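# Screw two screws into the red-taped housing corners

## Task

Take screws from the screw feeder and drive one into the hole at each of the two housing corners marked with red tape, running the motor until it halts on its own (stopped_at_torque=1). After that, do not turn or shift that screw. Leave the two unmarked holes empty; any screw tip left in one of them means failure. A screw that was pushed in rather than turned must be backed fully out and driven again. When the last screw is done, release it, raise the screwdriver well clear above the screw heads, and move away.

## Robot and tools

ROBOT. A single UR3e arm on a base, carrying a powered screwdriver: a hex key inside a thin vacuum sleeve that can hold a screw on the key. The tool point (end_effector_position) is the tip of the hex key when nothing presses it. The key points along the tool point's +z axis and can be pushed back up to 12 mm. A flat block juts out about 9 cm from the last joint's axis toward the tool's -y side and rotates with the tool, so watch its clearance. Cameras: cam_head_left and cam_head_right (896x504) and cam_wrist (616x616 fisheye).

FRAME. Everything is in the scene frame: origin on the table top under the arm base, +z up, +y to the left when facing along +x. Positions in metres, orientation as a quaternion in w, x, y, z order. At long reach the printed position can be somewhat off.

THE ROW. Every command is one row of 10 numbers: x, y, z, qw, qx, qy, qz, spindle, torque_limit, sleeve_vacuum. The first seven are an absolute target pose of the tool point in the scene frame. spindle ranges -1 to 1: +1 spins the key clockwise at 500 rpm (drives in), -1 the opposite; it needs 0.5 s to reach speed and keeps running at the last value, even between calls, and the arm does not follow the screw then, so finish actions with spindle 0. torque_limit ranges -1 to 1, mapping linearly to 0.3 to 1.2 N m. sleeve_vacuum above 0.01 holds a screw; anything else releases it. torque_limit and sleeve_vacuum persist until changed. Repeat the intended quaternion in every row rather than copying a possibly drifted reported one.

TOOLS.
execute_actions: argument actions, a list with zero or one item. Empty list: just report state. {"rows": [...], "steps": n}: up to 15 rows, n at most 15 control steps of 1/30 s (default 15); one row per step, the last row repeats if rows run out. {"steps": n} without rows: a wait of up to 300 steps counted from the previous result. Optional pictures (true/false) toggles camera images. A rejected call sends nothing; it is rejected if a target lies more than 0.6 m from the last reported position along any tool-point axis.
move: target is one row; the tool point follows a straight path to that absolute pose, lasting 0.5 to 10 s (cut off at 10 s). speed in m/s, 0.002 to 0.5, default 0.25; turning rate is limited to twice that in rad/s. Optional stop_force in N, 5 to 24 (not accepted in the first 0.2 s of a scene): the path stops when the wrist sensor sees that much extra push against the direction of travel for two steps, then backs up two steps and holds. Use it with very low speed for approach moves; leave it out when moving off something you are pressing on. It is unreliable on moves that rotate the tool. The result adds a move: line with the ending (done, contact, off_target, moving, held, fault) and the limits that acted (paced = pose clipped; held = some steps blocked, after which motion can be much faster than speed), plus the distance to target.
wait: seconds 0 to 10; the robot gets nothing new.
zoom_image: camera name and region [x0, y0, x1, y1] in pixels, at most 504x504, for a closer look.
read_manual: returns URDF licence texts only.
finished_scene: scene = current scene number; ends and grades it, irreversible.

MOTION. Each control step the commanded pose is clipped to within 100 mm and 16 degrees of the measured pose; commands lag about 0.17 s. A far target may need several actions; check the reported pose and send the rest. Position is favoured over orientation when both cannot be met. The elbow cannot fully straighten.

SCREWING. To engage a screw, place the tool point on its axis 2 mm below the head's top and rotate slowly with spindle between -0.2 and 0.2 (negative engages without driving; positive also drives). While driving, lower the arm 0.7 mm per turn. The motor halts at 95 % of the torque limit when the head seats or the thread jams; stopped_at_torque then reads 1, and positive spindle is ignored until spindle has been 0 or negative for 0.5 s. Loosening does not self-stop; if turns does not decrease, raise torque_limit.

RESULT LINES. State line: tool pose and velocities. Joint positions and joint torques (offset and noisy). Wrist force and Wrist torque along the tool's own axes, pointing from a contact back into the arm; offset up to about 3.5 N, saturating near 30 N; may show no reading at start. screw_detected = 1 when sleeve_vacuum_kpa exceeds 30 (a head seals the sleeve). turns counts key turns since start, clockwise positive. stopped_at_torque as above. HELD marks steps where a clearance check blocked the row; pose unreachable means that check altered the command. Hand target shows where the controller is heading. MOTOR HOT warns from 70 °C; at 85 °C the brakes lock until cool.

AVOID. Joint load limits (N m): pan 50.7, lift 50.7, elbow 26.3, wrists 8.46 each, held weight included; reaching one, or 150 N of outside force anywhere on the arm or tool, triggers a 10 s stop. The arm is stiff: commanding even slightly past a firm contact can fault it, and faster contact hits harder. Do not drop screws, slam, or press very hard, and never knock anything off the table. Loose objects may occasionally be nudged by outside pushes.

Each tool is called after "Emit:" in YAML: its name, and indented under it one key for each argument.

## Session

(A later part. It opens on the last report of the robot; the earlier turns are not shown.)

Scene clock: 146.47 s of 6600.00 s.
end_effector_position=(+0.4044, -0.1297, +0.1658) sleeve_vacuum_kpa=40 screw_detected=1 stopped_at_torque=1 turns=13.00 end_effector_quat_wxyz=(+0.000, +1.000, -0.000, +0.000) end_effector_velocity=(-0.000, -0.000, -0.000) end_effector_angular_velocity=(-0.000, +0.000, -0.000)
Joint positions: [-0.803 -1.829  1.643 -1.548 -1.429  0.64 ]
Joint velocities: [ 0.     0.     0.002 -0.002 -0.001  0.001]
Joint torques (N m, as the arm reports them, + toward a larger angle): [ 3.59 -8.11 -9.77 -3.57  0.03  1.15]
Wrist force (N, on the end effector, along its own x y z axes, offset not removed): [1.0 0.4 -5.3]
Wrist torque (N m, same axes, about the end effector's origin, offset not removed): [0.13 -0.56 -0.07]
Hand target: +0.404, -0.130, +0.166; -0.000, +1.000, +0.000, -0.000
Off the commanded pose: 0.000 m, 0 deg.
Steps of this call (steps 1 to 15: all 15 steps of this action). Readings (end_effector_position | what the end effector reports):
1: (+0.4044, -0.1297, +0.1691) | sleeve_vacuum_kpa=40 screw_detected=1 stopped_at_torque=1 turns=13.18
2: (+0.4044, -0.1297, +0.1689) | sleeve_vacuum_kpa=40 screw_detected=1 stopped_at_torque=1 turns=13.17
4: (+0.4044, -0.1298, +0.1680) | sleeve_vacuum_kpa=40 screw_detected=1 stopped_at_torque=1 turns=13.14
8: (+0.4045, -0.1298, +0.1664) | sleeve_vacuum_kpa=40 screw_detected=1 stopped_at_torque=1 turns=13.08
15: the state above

Picked (sucked up directly). Now to hole B.

Emit:
move:
  target: [0.4044,-0.1297,0.215,0,1,0,0,0,0,1]
  speed: 0.08

Emit:
move:
  target: [0.412,0.188,0.092,0,1,0,0,0,0,1]
  speed: 0.22

Emit:
execute_actions:
  actions:
    - {"steps":6}

Emit:
zoom_image:
  camera: "cam_wrist"
  region: [328, 274, 368, 309]

Scene clock: 150.63 s of 6600.00 s.
end_effector_position=(+0.4045, -0.1296, +0.2149) sleeve_vacuum_kpa=40 screw_detected=1 stopped_at_torque=1 turns=13.00 end_effector_quat_wxyz=(+0.000, +1.000, -0.000, +0.000) end_effector_velocity=(-0.000, -0.001, +0.002) end_effector_angular_velocity=(+0.000, +0.004, -0.000)
Joint positions: [-0.834 -1.817  1.398 -1.31  -1.423  0.609]
Joint velocities: [-0.001  0.008 -0.019  0.014 -0.003 -0.001]
Joint torques (N m, as the arm reports them, + toward a larger angle): [ -2.5   -9.3  -15.53  -2.02   0.    -1.16]
Wrist force (N, on the end effector, along its own x y z axes, offset not removed): [2.0 0.1 -0.3]
Wrist torque (N m, same axes, about the end effector's origin, offset not removed): [0.07 -0.60 -0.01]
Hand target: +0.404, -0.130, +0.215; +0.000, +1.000, -0.000, +0.000
Off the commanded pose: 0.000 m, 0 deg.
After step 90, 0.13 s passed at rest.
move: done

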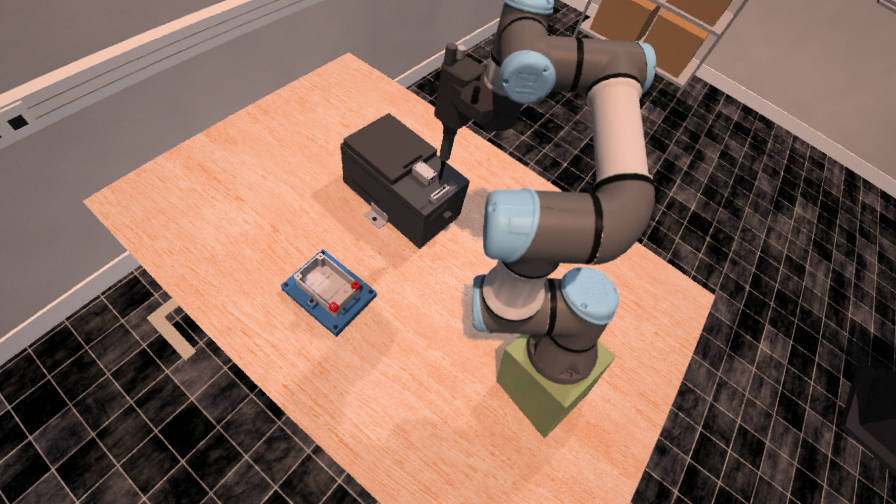

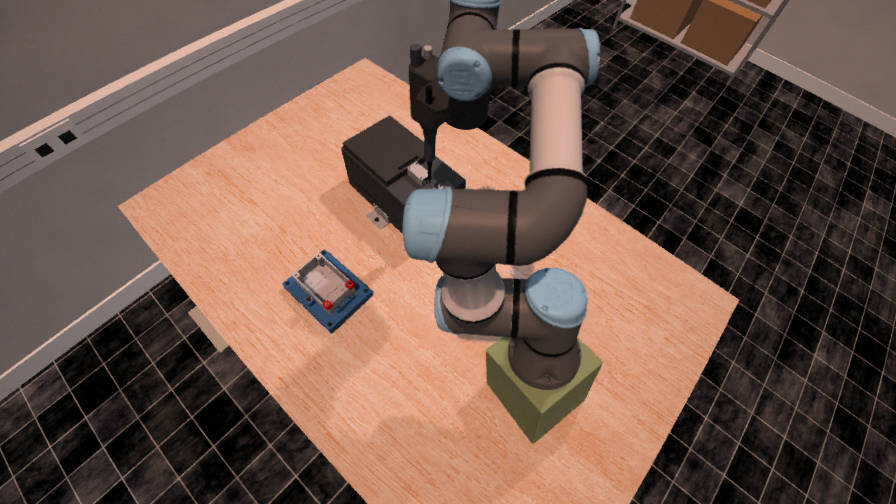

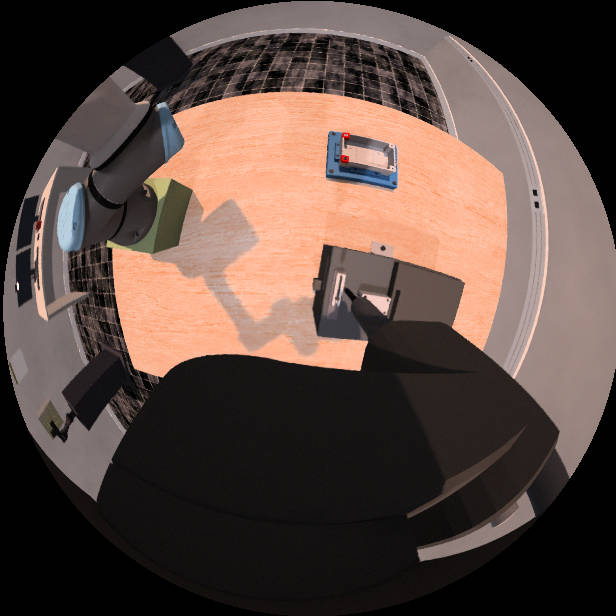

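Scene clock: 152.77 s of 6600.00 s.
end_effector_position=(+0.4117, +0.1874, +0.0921) sleeve_vacuum_kpa=40 screw_detected=1 stopped_at_torque=1 turns=13.00 end_effector_quat_wxyz=(-0.000, +1.000, +0.000, -0.000) end_effector_velocity=(+0.000, +0.001, -0.001) end_effector_angular_velocity=(-0.005, +0.004, -0.001)
Joint positions: [ 0.389 -1.494  1.759 -2.029 -1.668  1.81 ]
Joint velocities: [ 0.008  0.014 -0.016  0.008 -0.006  0.01 ]
Joint torques (N m, as the arm reports them, + toward a larger angle): [  6.14 -14.5  -15.58  -2.41  -0.97   1.02]
Wrist force (N, on the end effector, along its own x y z axes, offset not removed): [3.2 -0.7 -1.4]
Wrist torque (N m, same axes, about the end effector's origin, offset not removed): [-0.20 -1.06 0.09]
Hand target: +0.412, +0.188, +0.092; +0.000, +1.000, +0.000, -0.000
Off the commanded pose: 0.001 m, 0 deg.
move: done

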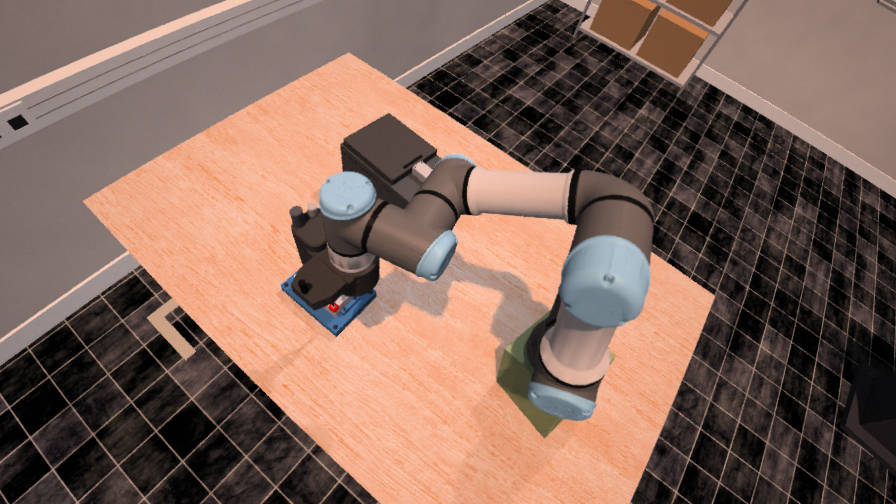

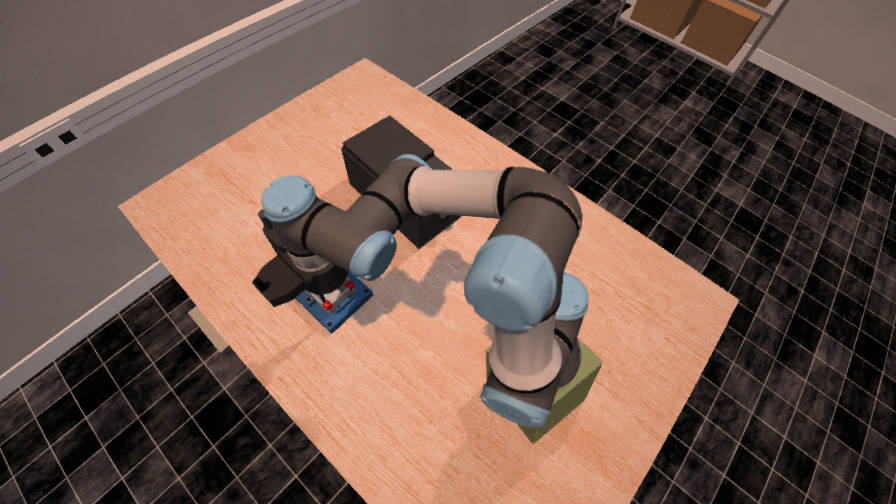

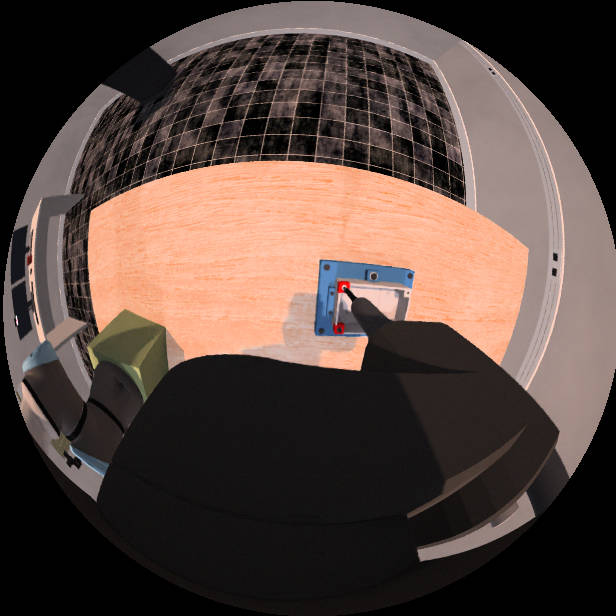

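Scene clock: 152.97 s of 6600.00 s.
end_effector_position=(+0.4117, +0.1875, +0.0921) sleeve_vacuum_kpa=40 screw_detected=1 stopped_at_torque=1 turns=13.00 end_effector_quat_wxyz=(+0.000, +1.000, +0.000, -0.000) end_effector_velocity=(+0.000, -0.000, +0.000) end_effector_angular_velocity=(-0.001, +0.000, -0.001)
Joint positions: [ 0.39  -1.493  1.758 -2.028 -1.668  1.811]
Joint velocities: [ 0.     0.001 -0.002  0.001 -0.001  0.001]
Joint torques (N m, as the arm reports them, + toward a larger angle): [  6.26 -14.86 -15.16  -2.41  -0.89   1.09]
Wrist force (N, on the end effector, along its own x y z axes, offset not removed): [1.0 -0.7 -1.3]
Wrist torque (N m, same axes, about the end effector's origin, offset not removed): [-0.24 -0.45 -0.07]
Hand target: +0.412, +0.188, +0.092; +0.000, +1.000, +0.000, -0.000
Off the commanded pose: 0.001 m, 0 deg.
Steps of this call (steps 1 to 6: nothing new was sent). Readings (end_effector_position | what the end effector reports):
1: (+0.4117, +0.1874, +0.0921) | sleeve_vacuum_kpa=40 screw_detected=1 stopped_at_torque=1 turns=13.00
2: (+0.4117, +0.1875, +0.0921) | sleeve_vacuum_kpa=40 screw_detected=1 stopped_at_torque=1 turns=13.00
4: (+0.4117, +0.1875, +0.0921) | sleeve_vacuum_kpa=40 screw_detected=1 stopped_at_torque=1 turns=13.00
6: the state above

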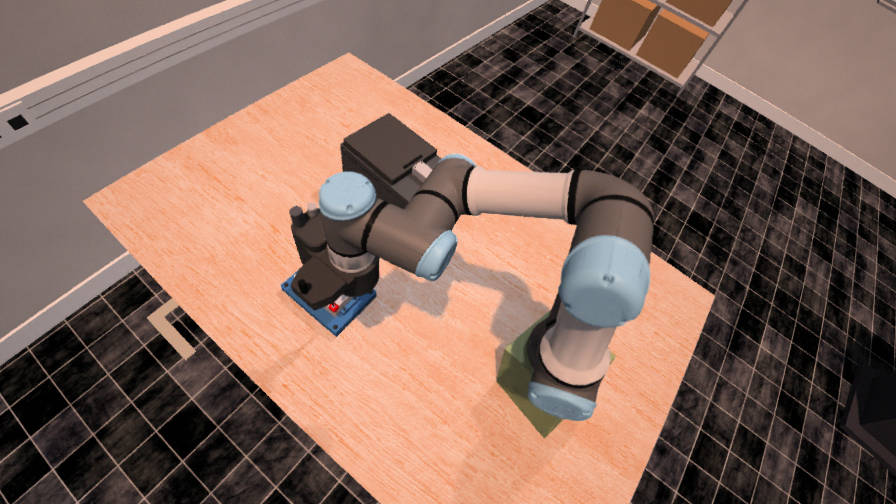

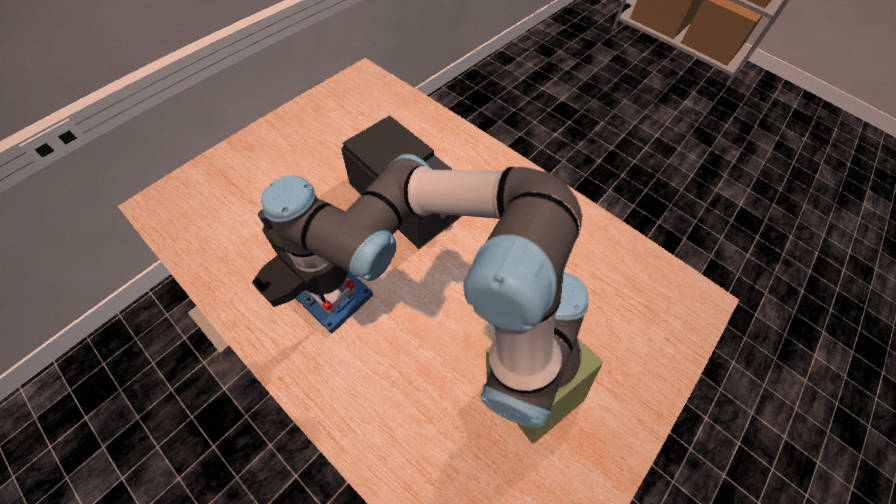

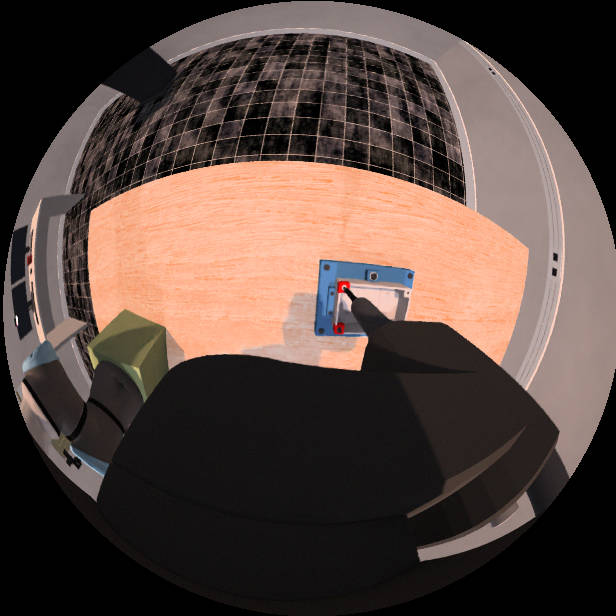

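Region (328, 274, 368, 309) of cam_wrist's 616x616 image, scaled by 12.600, with more detail than that image has; it fills the top 441 rows of this view, and the rest is white.

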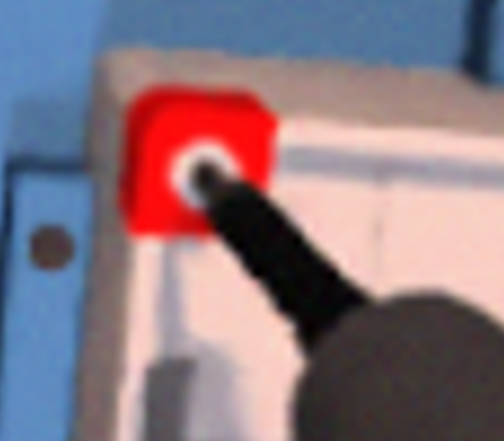

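Emit:
move:
  target: [0.4132,0.1861,0.085,0,1,0,0,0,0,1]
  speed: 0.02

Emit:
zoom_image:
  camera: "cam_wrist"
  region: [328, 274, 368, 309]

Scene clock: 156.83 s of 6600.00 s.
end_effector_position=(+0.4132, +0.1861, +0.0851) sleeve_vacuum_kpa=40 screw_detected=1 stopped_at_torque=1 turns=13.00 end_effector_quat_wxyz=(+0.000, +1.000, -0.000, -0.000) end_effector_velocity=(+0.001, -0.000, -0.001) end_effector_angular_velocity=(+0.000, -0.002, -0.000)
Joint positions: [ 0.382 -1.481  1.776 -2.06  -1.667  1.803]
Joint velocities: [-0.001  0.002  0.003 -0.008 -0.    -0.001]
Joint torques (N m, as the arm reports them, + toward a larger angle): [  0.3  -15.24 -10.04  -4.18   0.54  -1.25]
Wrist force (N, on the end effector, along its own x y z axes, offset not removed): [1.6 0.0 -0.3]
Wrist torque (N m, same axes, about the end effector's origin, offset not removed): [0.02 -0.50 0.04]
Hand target: +0.413, +0.186, +0.085; -0.000, +1.000, -0.000, -0.000
Off the commanded pose: 0.000 m, 0 deg.
After step 90, 0.13 s passed at rest.
move: done

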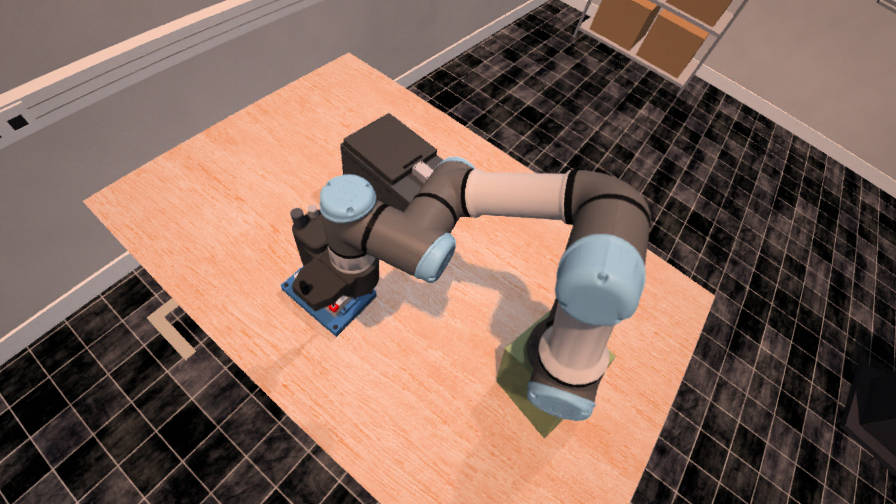

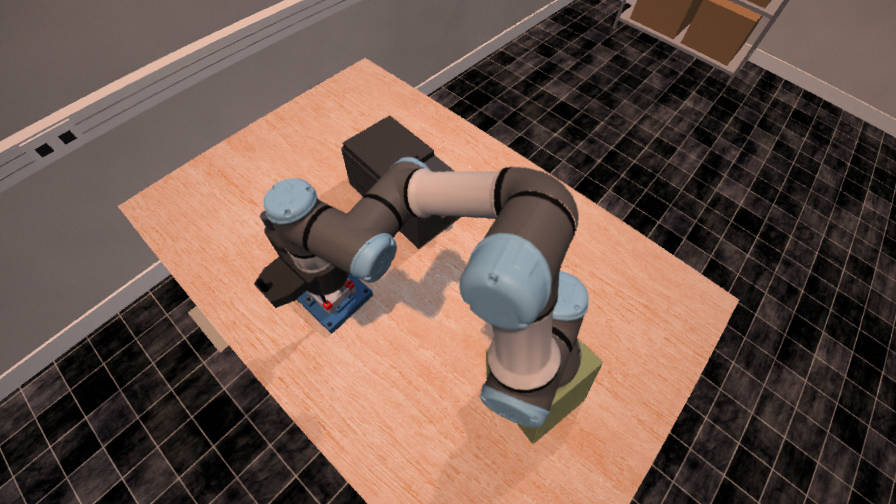

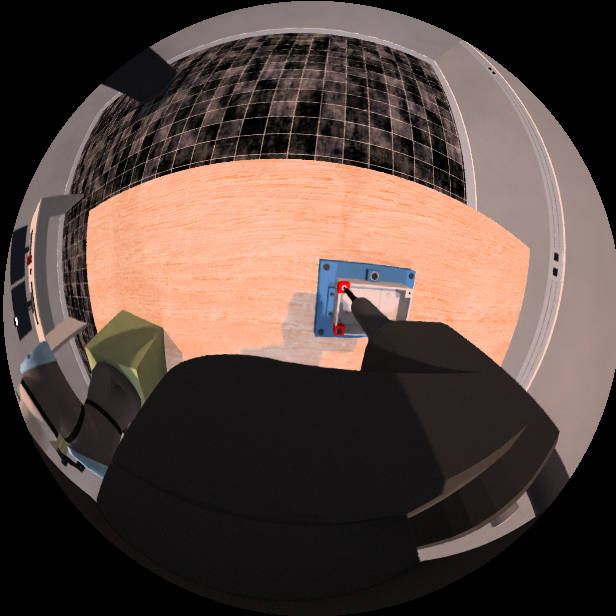

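Region (328, 274, 368, 309) of cam_wrist's 616x616 image, scaled by 12.600, with more detail than that image has; it fills the top 441 rows of this view, and the rest is white.

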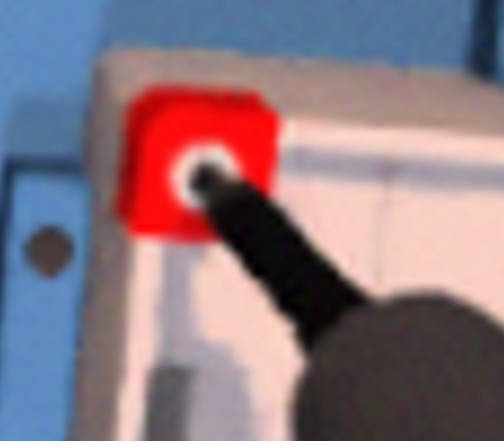

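Emit:
move:
  target: [0.4133,0.1859,0.077,0,1,0,0,0,0,1]
  speed: 0.006
  stop_force: 6

Emit:
zoom_image:
  camera: "cam_wrist"
  region: [328, 274, 368, 309]

Scene clock: 160.43 s of 6600.00 s.
end_effector_position=(+0.4133, +0.1859, +0.0771) sleeve_vacuum_kpa=37 screw_detected=1 stopped_at_torque=1 turns=13.00 end_effector_quat_wxyz=(+0.000, +1.000, -0.000, +0.000) end_effector_velocity=(+0.000, -0.001, -0.001) end_effector_angular_velocity=(-0.000, +0.000, -0.002)
Joint positions: [ 0.379 -1.466  1.799 -2.098 -1.666  1.8  ]
Joint velocities: [-0.003  0.002  0.003 -0.005  0.    -0.001]
Joint torques (N m, as the arm reports them, + toward a larger angle): [  0.46 -13.15  -8.67  -3.81   0.95  -1.27]
Wrist force (N, on the end effector, along its own x y z axes, offset not removed): [1.3 0.6 -3.9]
Wrist torque (N m, same axes, about the end effector's origin, offset not removed): [-0.15 -0.54 0.01]
Hand target: +0.413, +0.186, +0.077; -0.000, +1.000, -0.000, -0.000
Off the commanded pose: 0.000 m, 0 deg.
move: done

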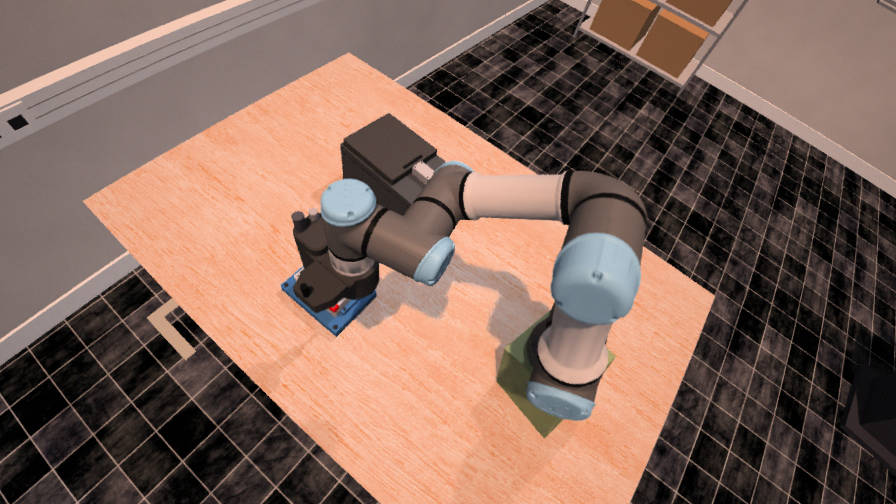

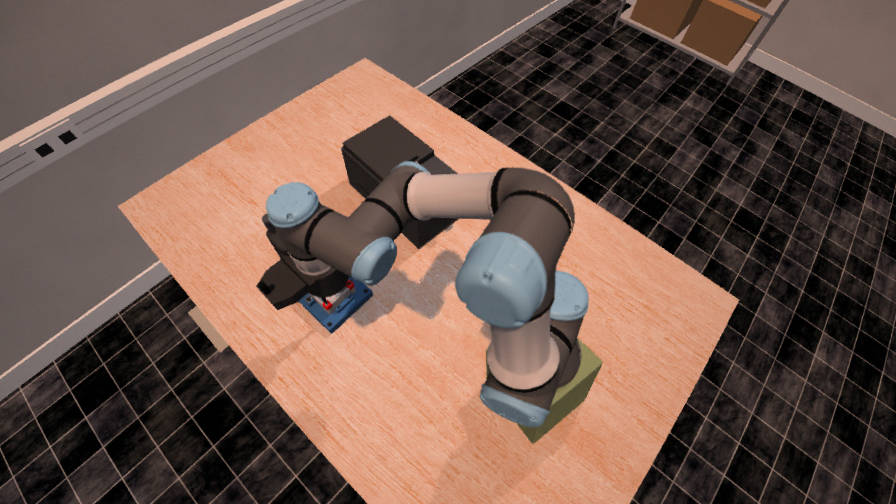

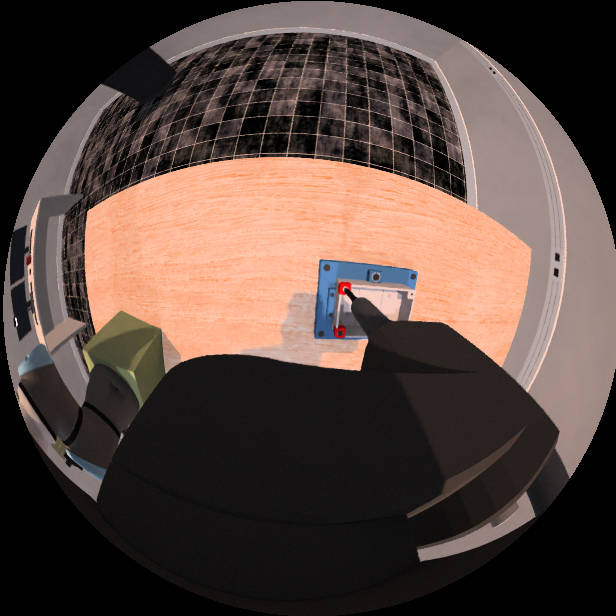

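Region (328, 274, 368, 309) of cam_wrist's 616x616 image, scaled by 12.600, with more detail than that image has; it fills the top 441 rows of this view, and the rest is white.

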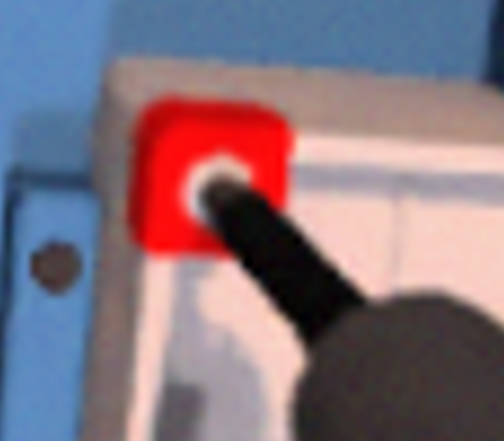

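Emit:
execute_actions:
  actions:
    - {"rows":[[0.4133,0.1857,0.0770,0,1,0,0,0.2,0,1],[0.4133,0.1857,0.0770,0,1,0,0,0.2,0,1],[0.4133,0.1857,0.0769,0,1,0,0,0.2,0,1],[0.4133,0.1857,0.0769,0,1,0,0,0.2,0,1],[0.4133,0.1857,0.0768,0,1,0,0,0.2,0,1],[0.4133,0.1857,0.0768,0,1,0,0,0.25,0,1],[0.4133,0.1857,0.0767,0,1,0,0,0.25,0,1],[0.4133,0.1857,0.0766,0,1,0,0,0.3,0,1],[0.4133,0.1857,0.0765,0,1,0,0,0.3,0,1],[0.4133,0.1857,0.0764,0,1,0,0,0.3,0,1],[0.4133,0.1857,0.0763,0,1,0,0,0.3,0,1],[0.4133,0.1857,0.0762,0,1,0,0,0.3,0,1],[0.4133,0.1857,0.0761,0,1,0,0,0.3,0,1],[0.4133,0.1857,0.0760,0,1,0,0,0.3,0,1]]}
  pictures: false

Emit:
move:
  target: [0.4133,0.1857,0.0675,0,1,0,0,0.7,0,1]
  speed: 0.0045

Emit:
execute_actions:
  actions:
    - {"rows":[[0.4133,0.1857,0.0675,0,1,0,0,0.7,0,1],[0.4133,0.1857,0.0675,0,1,0,0,0.7,0,1],[0.4133,0.1857,0.0675,0,1,0,0,0.7,0,1],[0.4133,0.1857,0.0675,0,1,0,0,0.7,0,1],[0.4133,0.1857,0.0675,0,1,0,0,0.7,0,1],[0.4133,0.1857,0.0675,0,1,0,0,0.7,0,1],[0.4133,0.1857,0.0675,0,1,0,0,0.7,0,1],[0.4133,0.1857,0.0675,0,1,0,0,0.7,0,1],[0.4133,0.1857,0.0675,0,1,0,0,0.7,0,1],[0.4133,0.1857,0.0675,0,1,0,0,0,0,1]],"steps":10}
  pictures: false

Scene clock: 168.20 s of 6600.00 s.
end_effector_position=(+0.4133, +0.1857, +0.0763) sleeve_vacuum_kpa=40 screw_detected=1 stopped_at_torque=0 turns=14.03 end_effector_quat_wxyz=(-0.000, +1.000, +0.000, +0.000) end_effector_velocity=(-0.000, -0.001, -0.003) end_effector_angular_velocity=(-0.001, +0.001, -0.001)
Joint positions: [ 0.378 -1.465  1.801 -2.102 -1.666  1.799]
Joint velocities: [-0.002  0.006  0.008 -0.013  0.    -0.001]
Joint torques (N m, as the arm reports them, + toward a larger angle): [  0.43 -13.02  -8.35  -3.95   0.7   -1.2 ]
Wrist force (N, on the end effector, along its own x y z axes, offset not removed): [1.2 -0.6 -3.9]
Wrist torque (N m, same axes, about the end effector's origin, offset not removed): [-0.35 -0.55 0.08]
Hand target: +0.413, +0.186, +0.076; +0.000, +1.000, -0.000, -0.000
Off the commanded pose: 0.000 m, 0 deg.
Steps of this call (steps 1 to 90: nothing new was sent; then 4.27 s passed at rest; steps 91 to 105: all 15 steps of this action). Readings (end_effector_position | what the end effector reports):
91: (+0.4133, +0.1859, +0.0770) | sleeve_vacuum_kpa=37 screw_detected=1 stopped_at_torque=0 turns=13.02
92: (+0.4133, +0.1859, +0.0770) | sleeve_vacuum_kpa=38 screw_detected=1 stopped_at_torque=0 turns=13.05
94: (+0.4133, +0.1858, +0.0769) | sleeve_vacuum_kpa=40 screw_detected=1 stopped_at_torque=0 turns=13.17
98: (+0.4133, +0.1857, +0.0768) | sleeve_vacuum_kpa=40 screw_detected=1 stopped_at_torque=0 turns=13.44
105: the state above

Scene clock: 170.53 s of 6600.00 s.
end_effector_position=(+0.4133, +0.1857, +0.0676) sleeve_vacuum_kpa=40 screw_detected=1 stopped_at_torque=1 turns=26.18 end_effector_quat_wxyz=(+0.000, +1.000, +0.000, -0.000) end_effector_velocity=(+0.000, +0.000, -0.001) end_effector_angular_velocity=(+0.001, -0.000, -0.001)
Joint positions: [ 0.375 -1.447  1.824 -2.142 -1.665  1.797]
Joint velocities: [ 0.     0.001  0.002 -0.004  0.001  0.001]
Joint torques (N m, as the arm reports them, + toward a larger angle): [  0.2  -13.28  -8.52  -4.03   0.76  -0.41]
Wrist force (N, on the end effector, along its own x y z axes, offset not removed): [0.9 1.5 -6.5]
Wrist torque (N m, same axes, about the end effector's origin, offset not removed): [0.14 -0.77 -0.32]
Hand target: +0.413, +0.186, +0.068; -0.000, +1.000, -0.000, -0.000
Off the commanded pose: 0.000 m, 0 deg.
move: done

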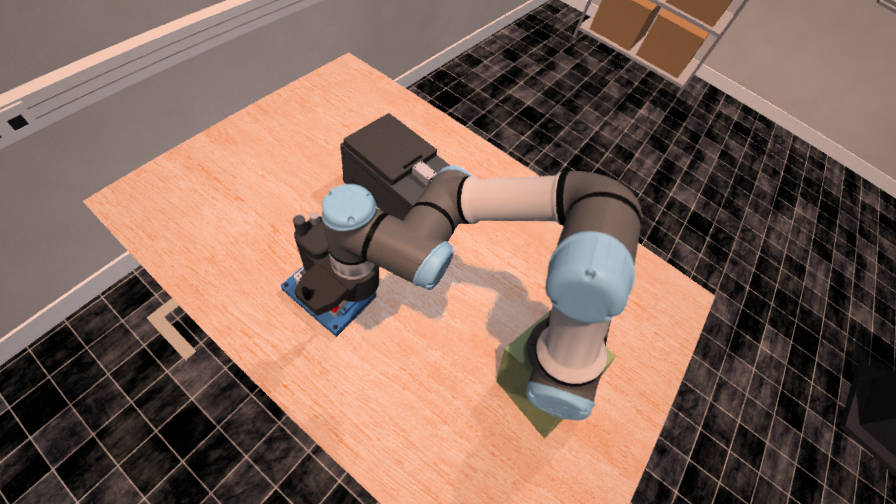

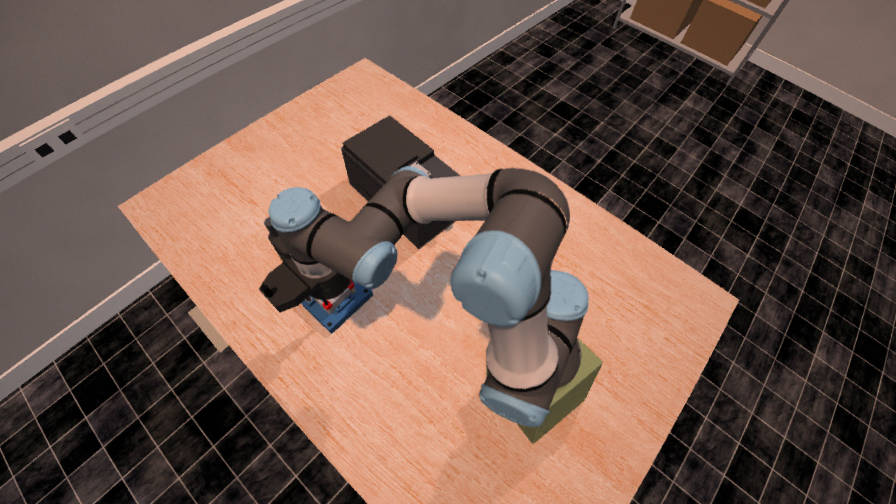

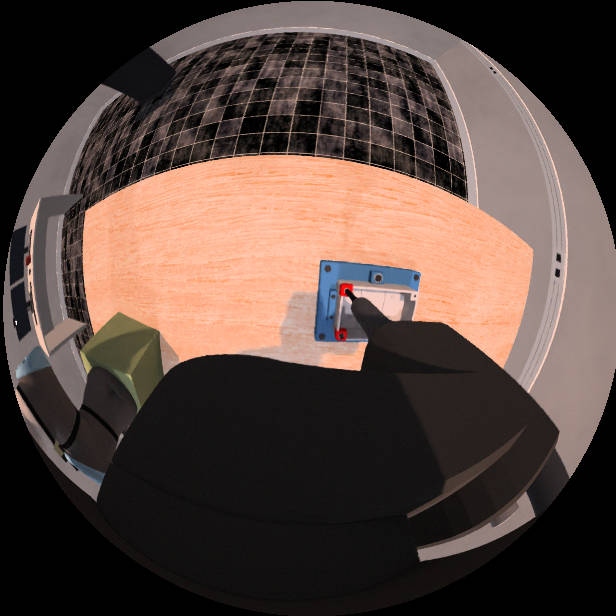

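Scene clock: 170.87 s of 6600.00 s.
end_effector_position=(+0.4133, +0.1857, +0.0675) sleeve_vacuum_kpa=40 screw_detected=1 stopped_at_torque=1 turns=26.18 end_effector_quat_wxyz=(-0.000, +1.000, +0.000, +0.000) end_effector_velocity=(+0.000, -0.000, +0.000) end_effector_angular_velocity=(-0.000, -0.000, -0.001)
Joint positions: [ 0.375 -1.447  1.824 -2.142 -1.665  1.797]
Joint velocities: [-0.001  0.    -0.     0.    -0.     0.001]
Joint torques (N m, as the arm reports them, + toward a larger angle): [  0.13 -13.    -8.76  -4.02   0.74   1.05]
Wrist force (N, on the end effector, along its own x y z axes, offset not removed): [2.2 1.5 -6.2]
Wrist torque (N m, same axes, about the end effector's origin, offset not removed): [0.25 -1.11 -0.09]
Hand target: +0.413, +0.186, +0.068; -0.000, +1.000, +0.000, -0.000
Off the commanded pose: 0.000 m, 0 deg.
Steps of this call (steps 1 to 10: all 10 steps of this action). Readings (end_effector_position | what the end effector reports):
1: (+0.4133, +0.1857, +0.0675) | sleeve_vacuum_kpa=40 screw_detected=1 stopped_at_torque=1 turns=26.18
2: (+0.4133, +0.1857, +0.0675) | sleeve_vacuum_kpa=40 screw_detected=1 stopped_at_torque=1 turns=26.18
4: (+0.4133, +0.1857, +0.0675) | sleeve_vacuum_kpa=40 screw_detected=1 stopped_at_torque=1 turns=26.18
8: (+0.4133, +0.1857, +0.0675) | sleeve_vacuum_kpa=40 screw_detected=1 stopped_at_torque=1 turns=26.18
10: the state above

Emit:
move:
  target: [0.4133,0.1857,0.080,0,1,0,0,0,0,-1]
  speed: 0.02

Emit:
move:
  target: [0.38,0.15,0.21,0,1,0,0,0,0,-1]
  speed: 0.15

Scene clock: 174.13 s of 6600.00 s.
end_effector_position=(+0.4133, +0.1857, +0.0799) sleeve_vacuum_kpa=0 screw_detected=0 stopped_at_torque=1 turns=26.18 end_effector_quat_wxyz=(-0.000, +1.000, +0.000, +0.000) end_effector_velocity=(+0.000, -0.000, +0.002) end_effector_angular_velocity=(+0.000, +0.000, -0.000)
Joint positions: [ 0.379 -1.472  1.792 -2.085 -1.666  1.8  ]
Joint velocities: [-0.    -0.002 -0.005  0.008  0.     0.   ]
Joint torques (N m, as the arm reports them, + toward a larger angle): [  6.24 -19.77 -15.05  -2.48  -0.93   1.05]
Wrist force (N, on the end effector, along its own x y z axes, offset not removed): [1.4 -0.8 -0.9]
Wrist torque (N m, same axes, about the end effector's origin, offset not removed): [-0.21 -0.47 0.08]
Hand target: +0.413, +0.186, +0.080; -0.000, +1.000, +0.000, +0.000
Off the commanded pose: 0.000 m, 0 deg.
move: done

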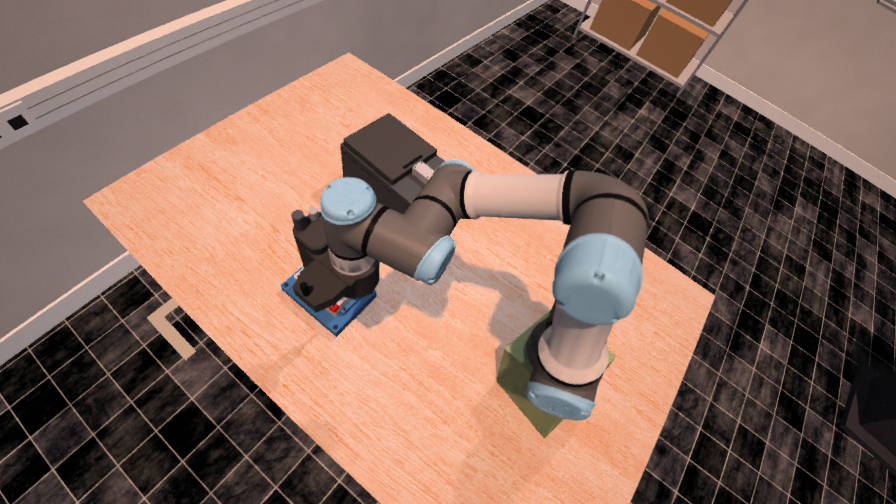

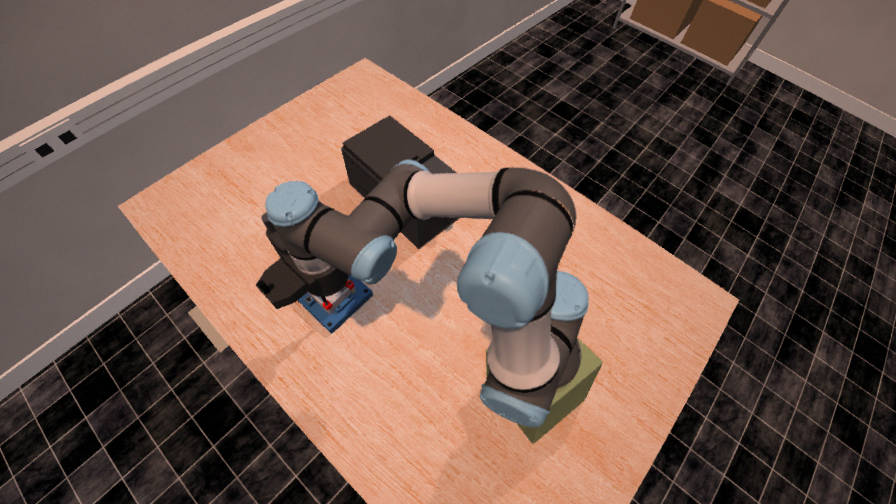

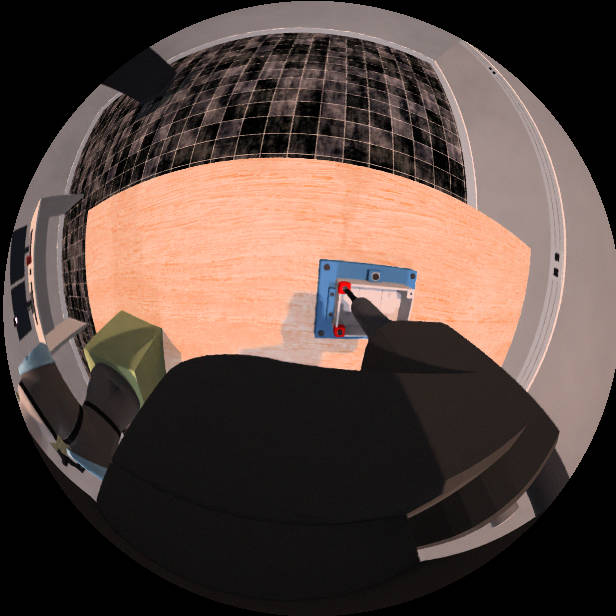

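Scene clock: 175.57 s of 6600.00 s.
end_effector_position=(+0.3800, +0.1501, +0.2098) sleeve_vacuum_kpa=0 screw_detected=0 stopped_at_torque=1 turns=26.18 end_effector_quat_wxyz=(-0.000, +1.000, -0.000, +0.000) end_effector_velocity=(-0.000, -0.001, +0.001) end_effector_angular_velocity=(-0.001, +0.003, -0.001)
Joint positions: [ 0.318 -1.783  1.506 -1.494 -1.654  1.741]
Joint velocities: [-0.002  0.004 -0.013  0.012  0.    -0.   ]
Joint torques (N m, as the arm reports them, + toward a larger angle): [ -0.42 -11.38 -16.36  -2.45   0.6   -1.22]
Wrist force (N, on the end effector, along its own x y z axes, offset not removed): [2.4 1.1 -0.2]
Wrist torque (N m, same axes, about the end effector's origin, offset not removed): [0.32 -0.76 -0.16]
Hand target: +0.380, +0.150, +0.210; -0.000, +1.000, -0.000, +0.000
Off the commanded pose: 0.000 m, 0 deg.
move: done

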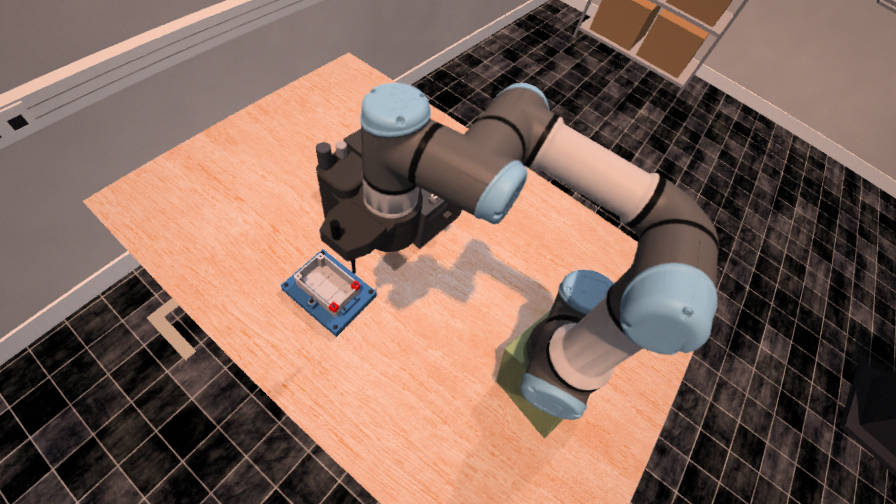

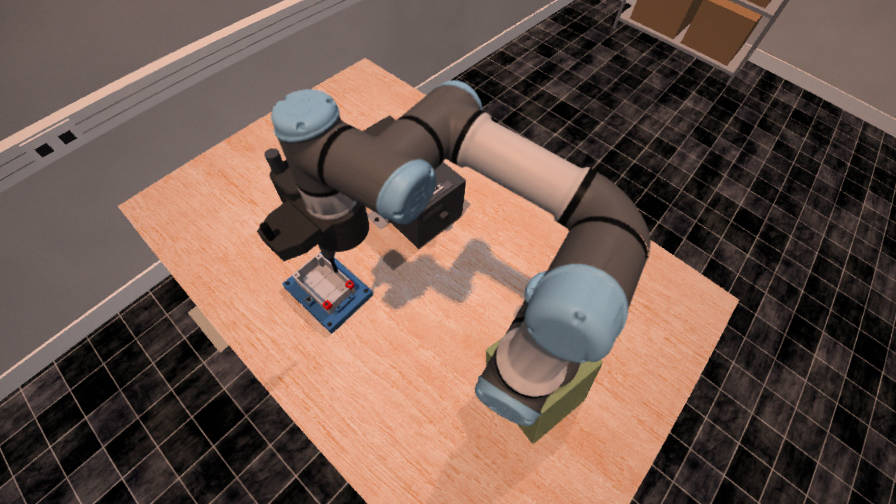

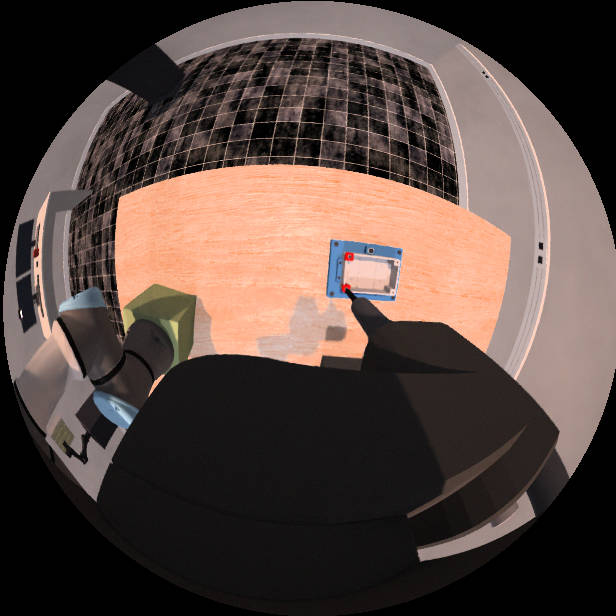

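Emit:
finished_scene:
  scene: 2

The scene is finished: the task was done.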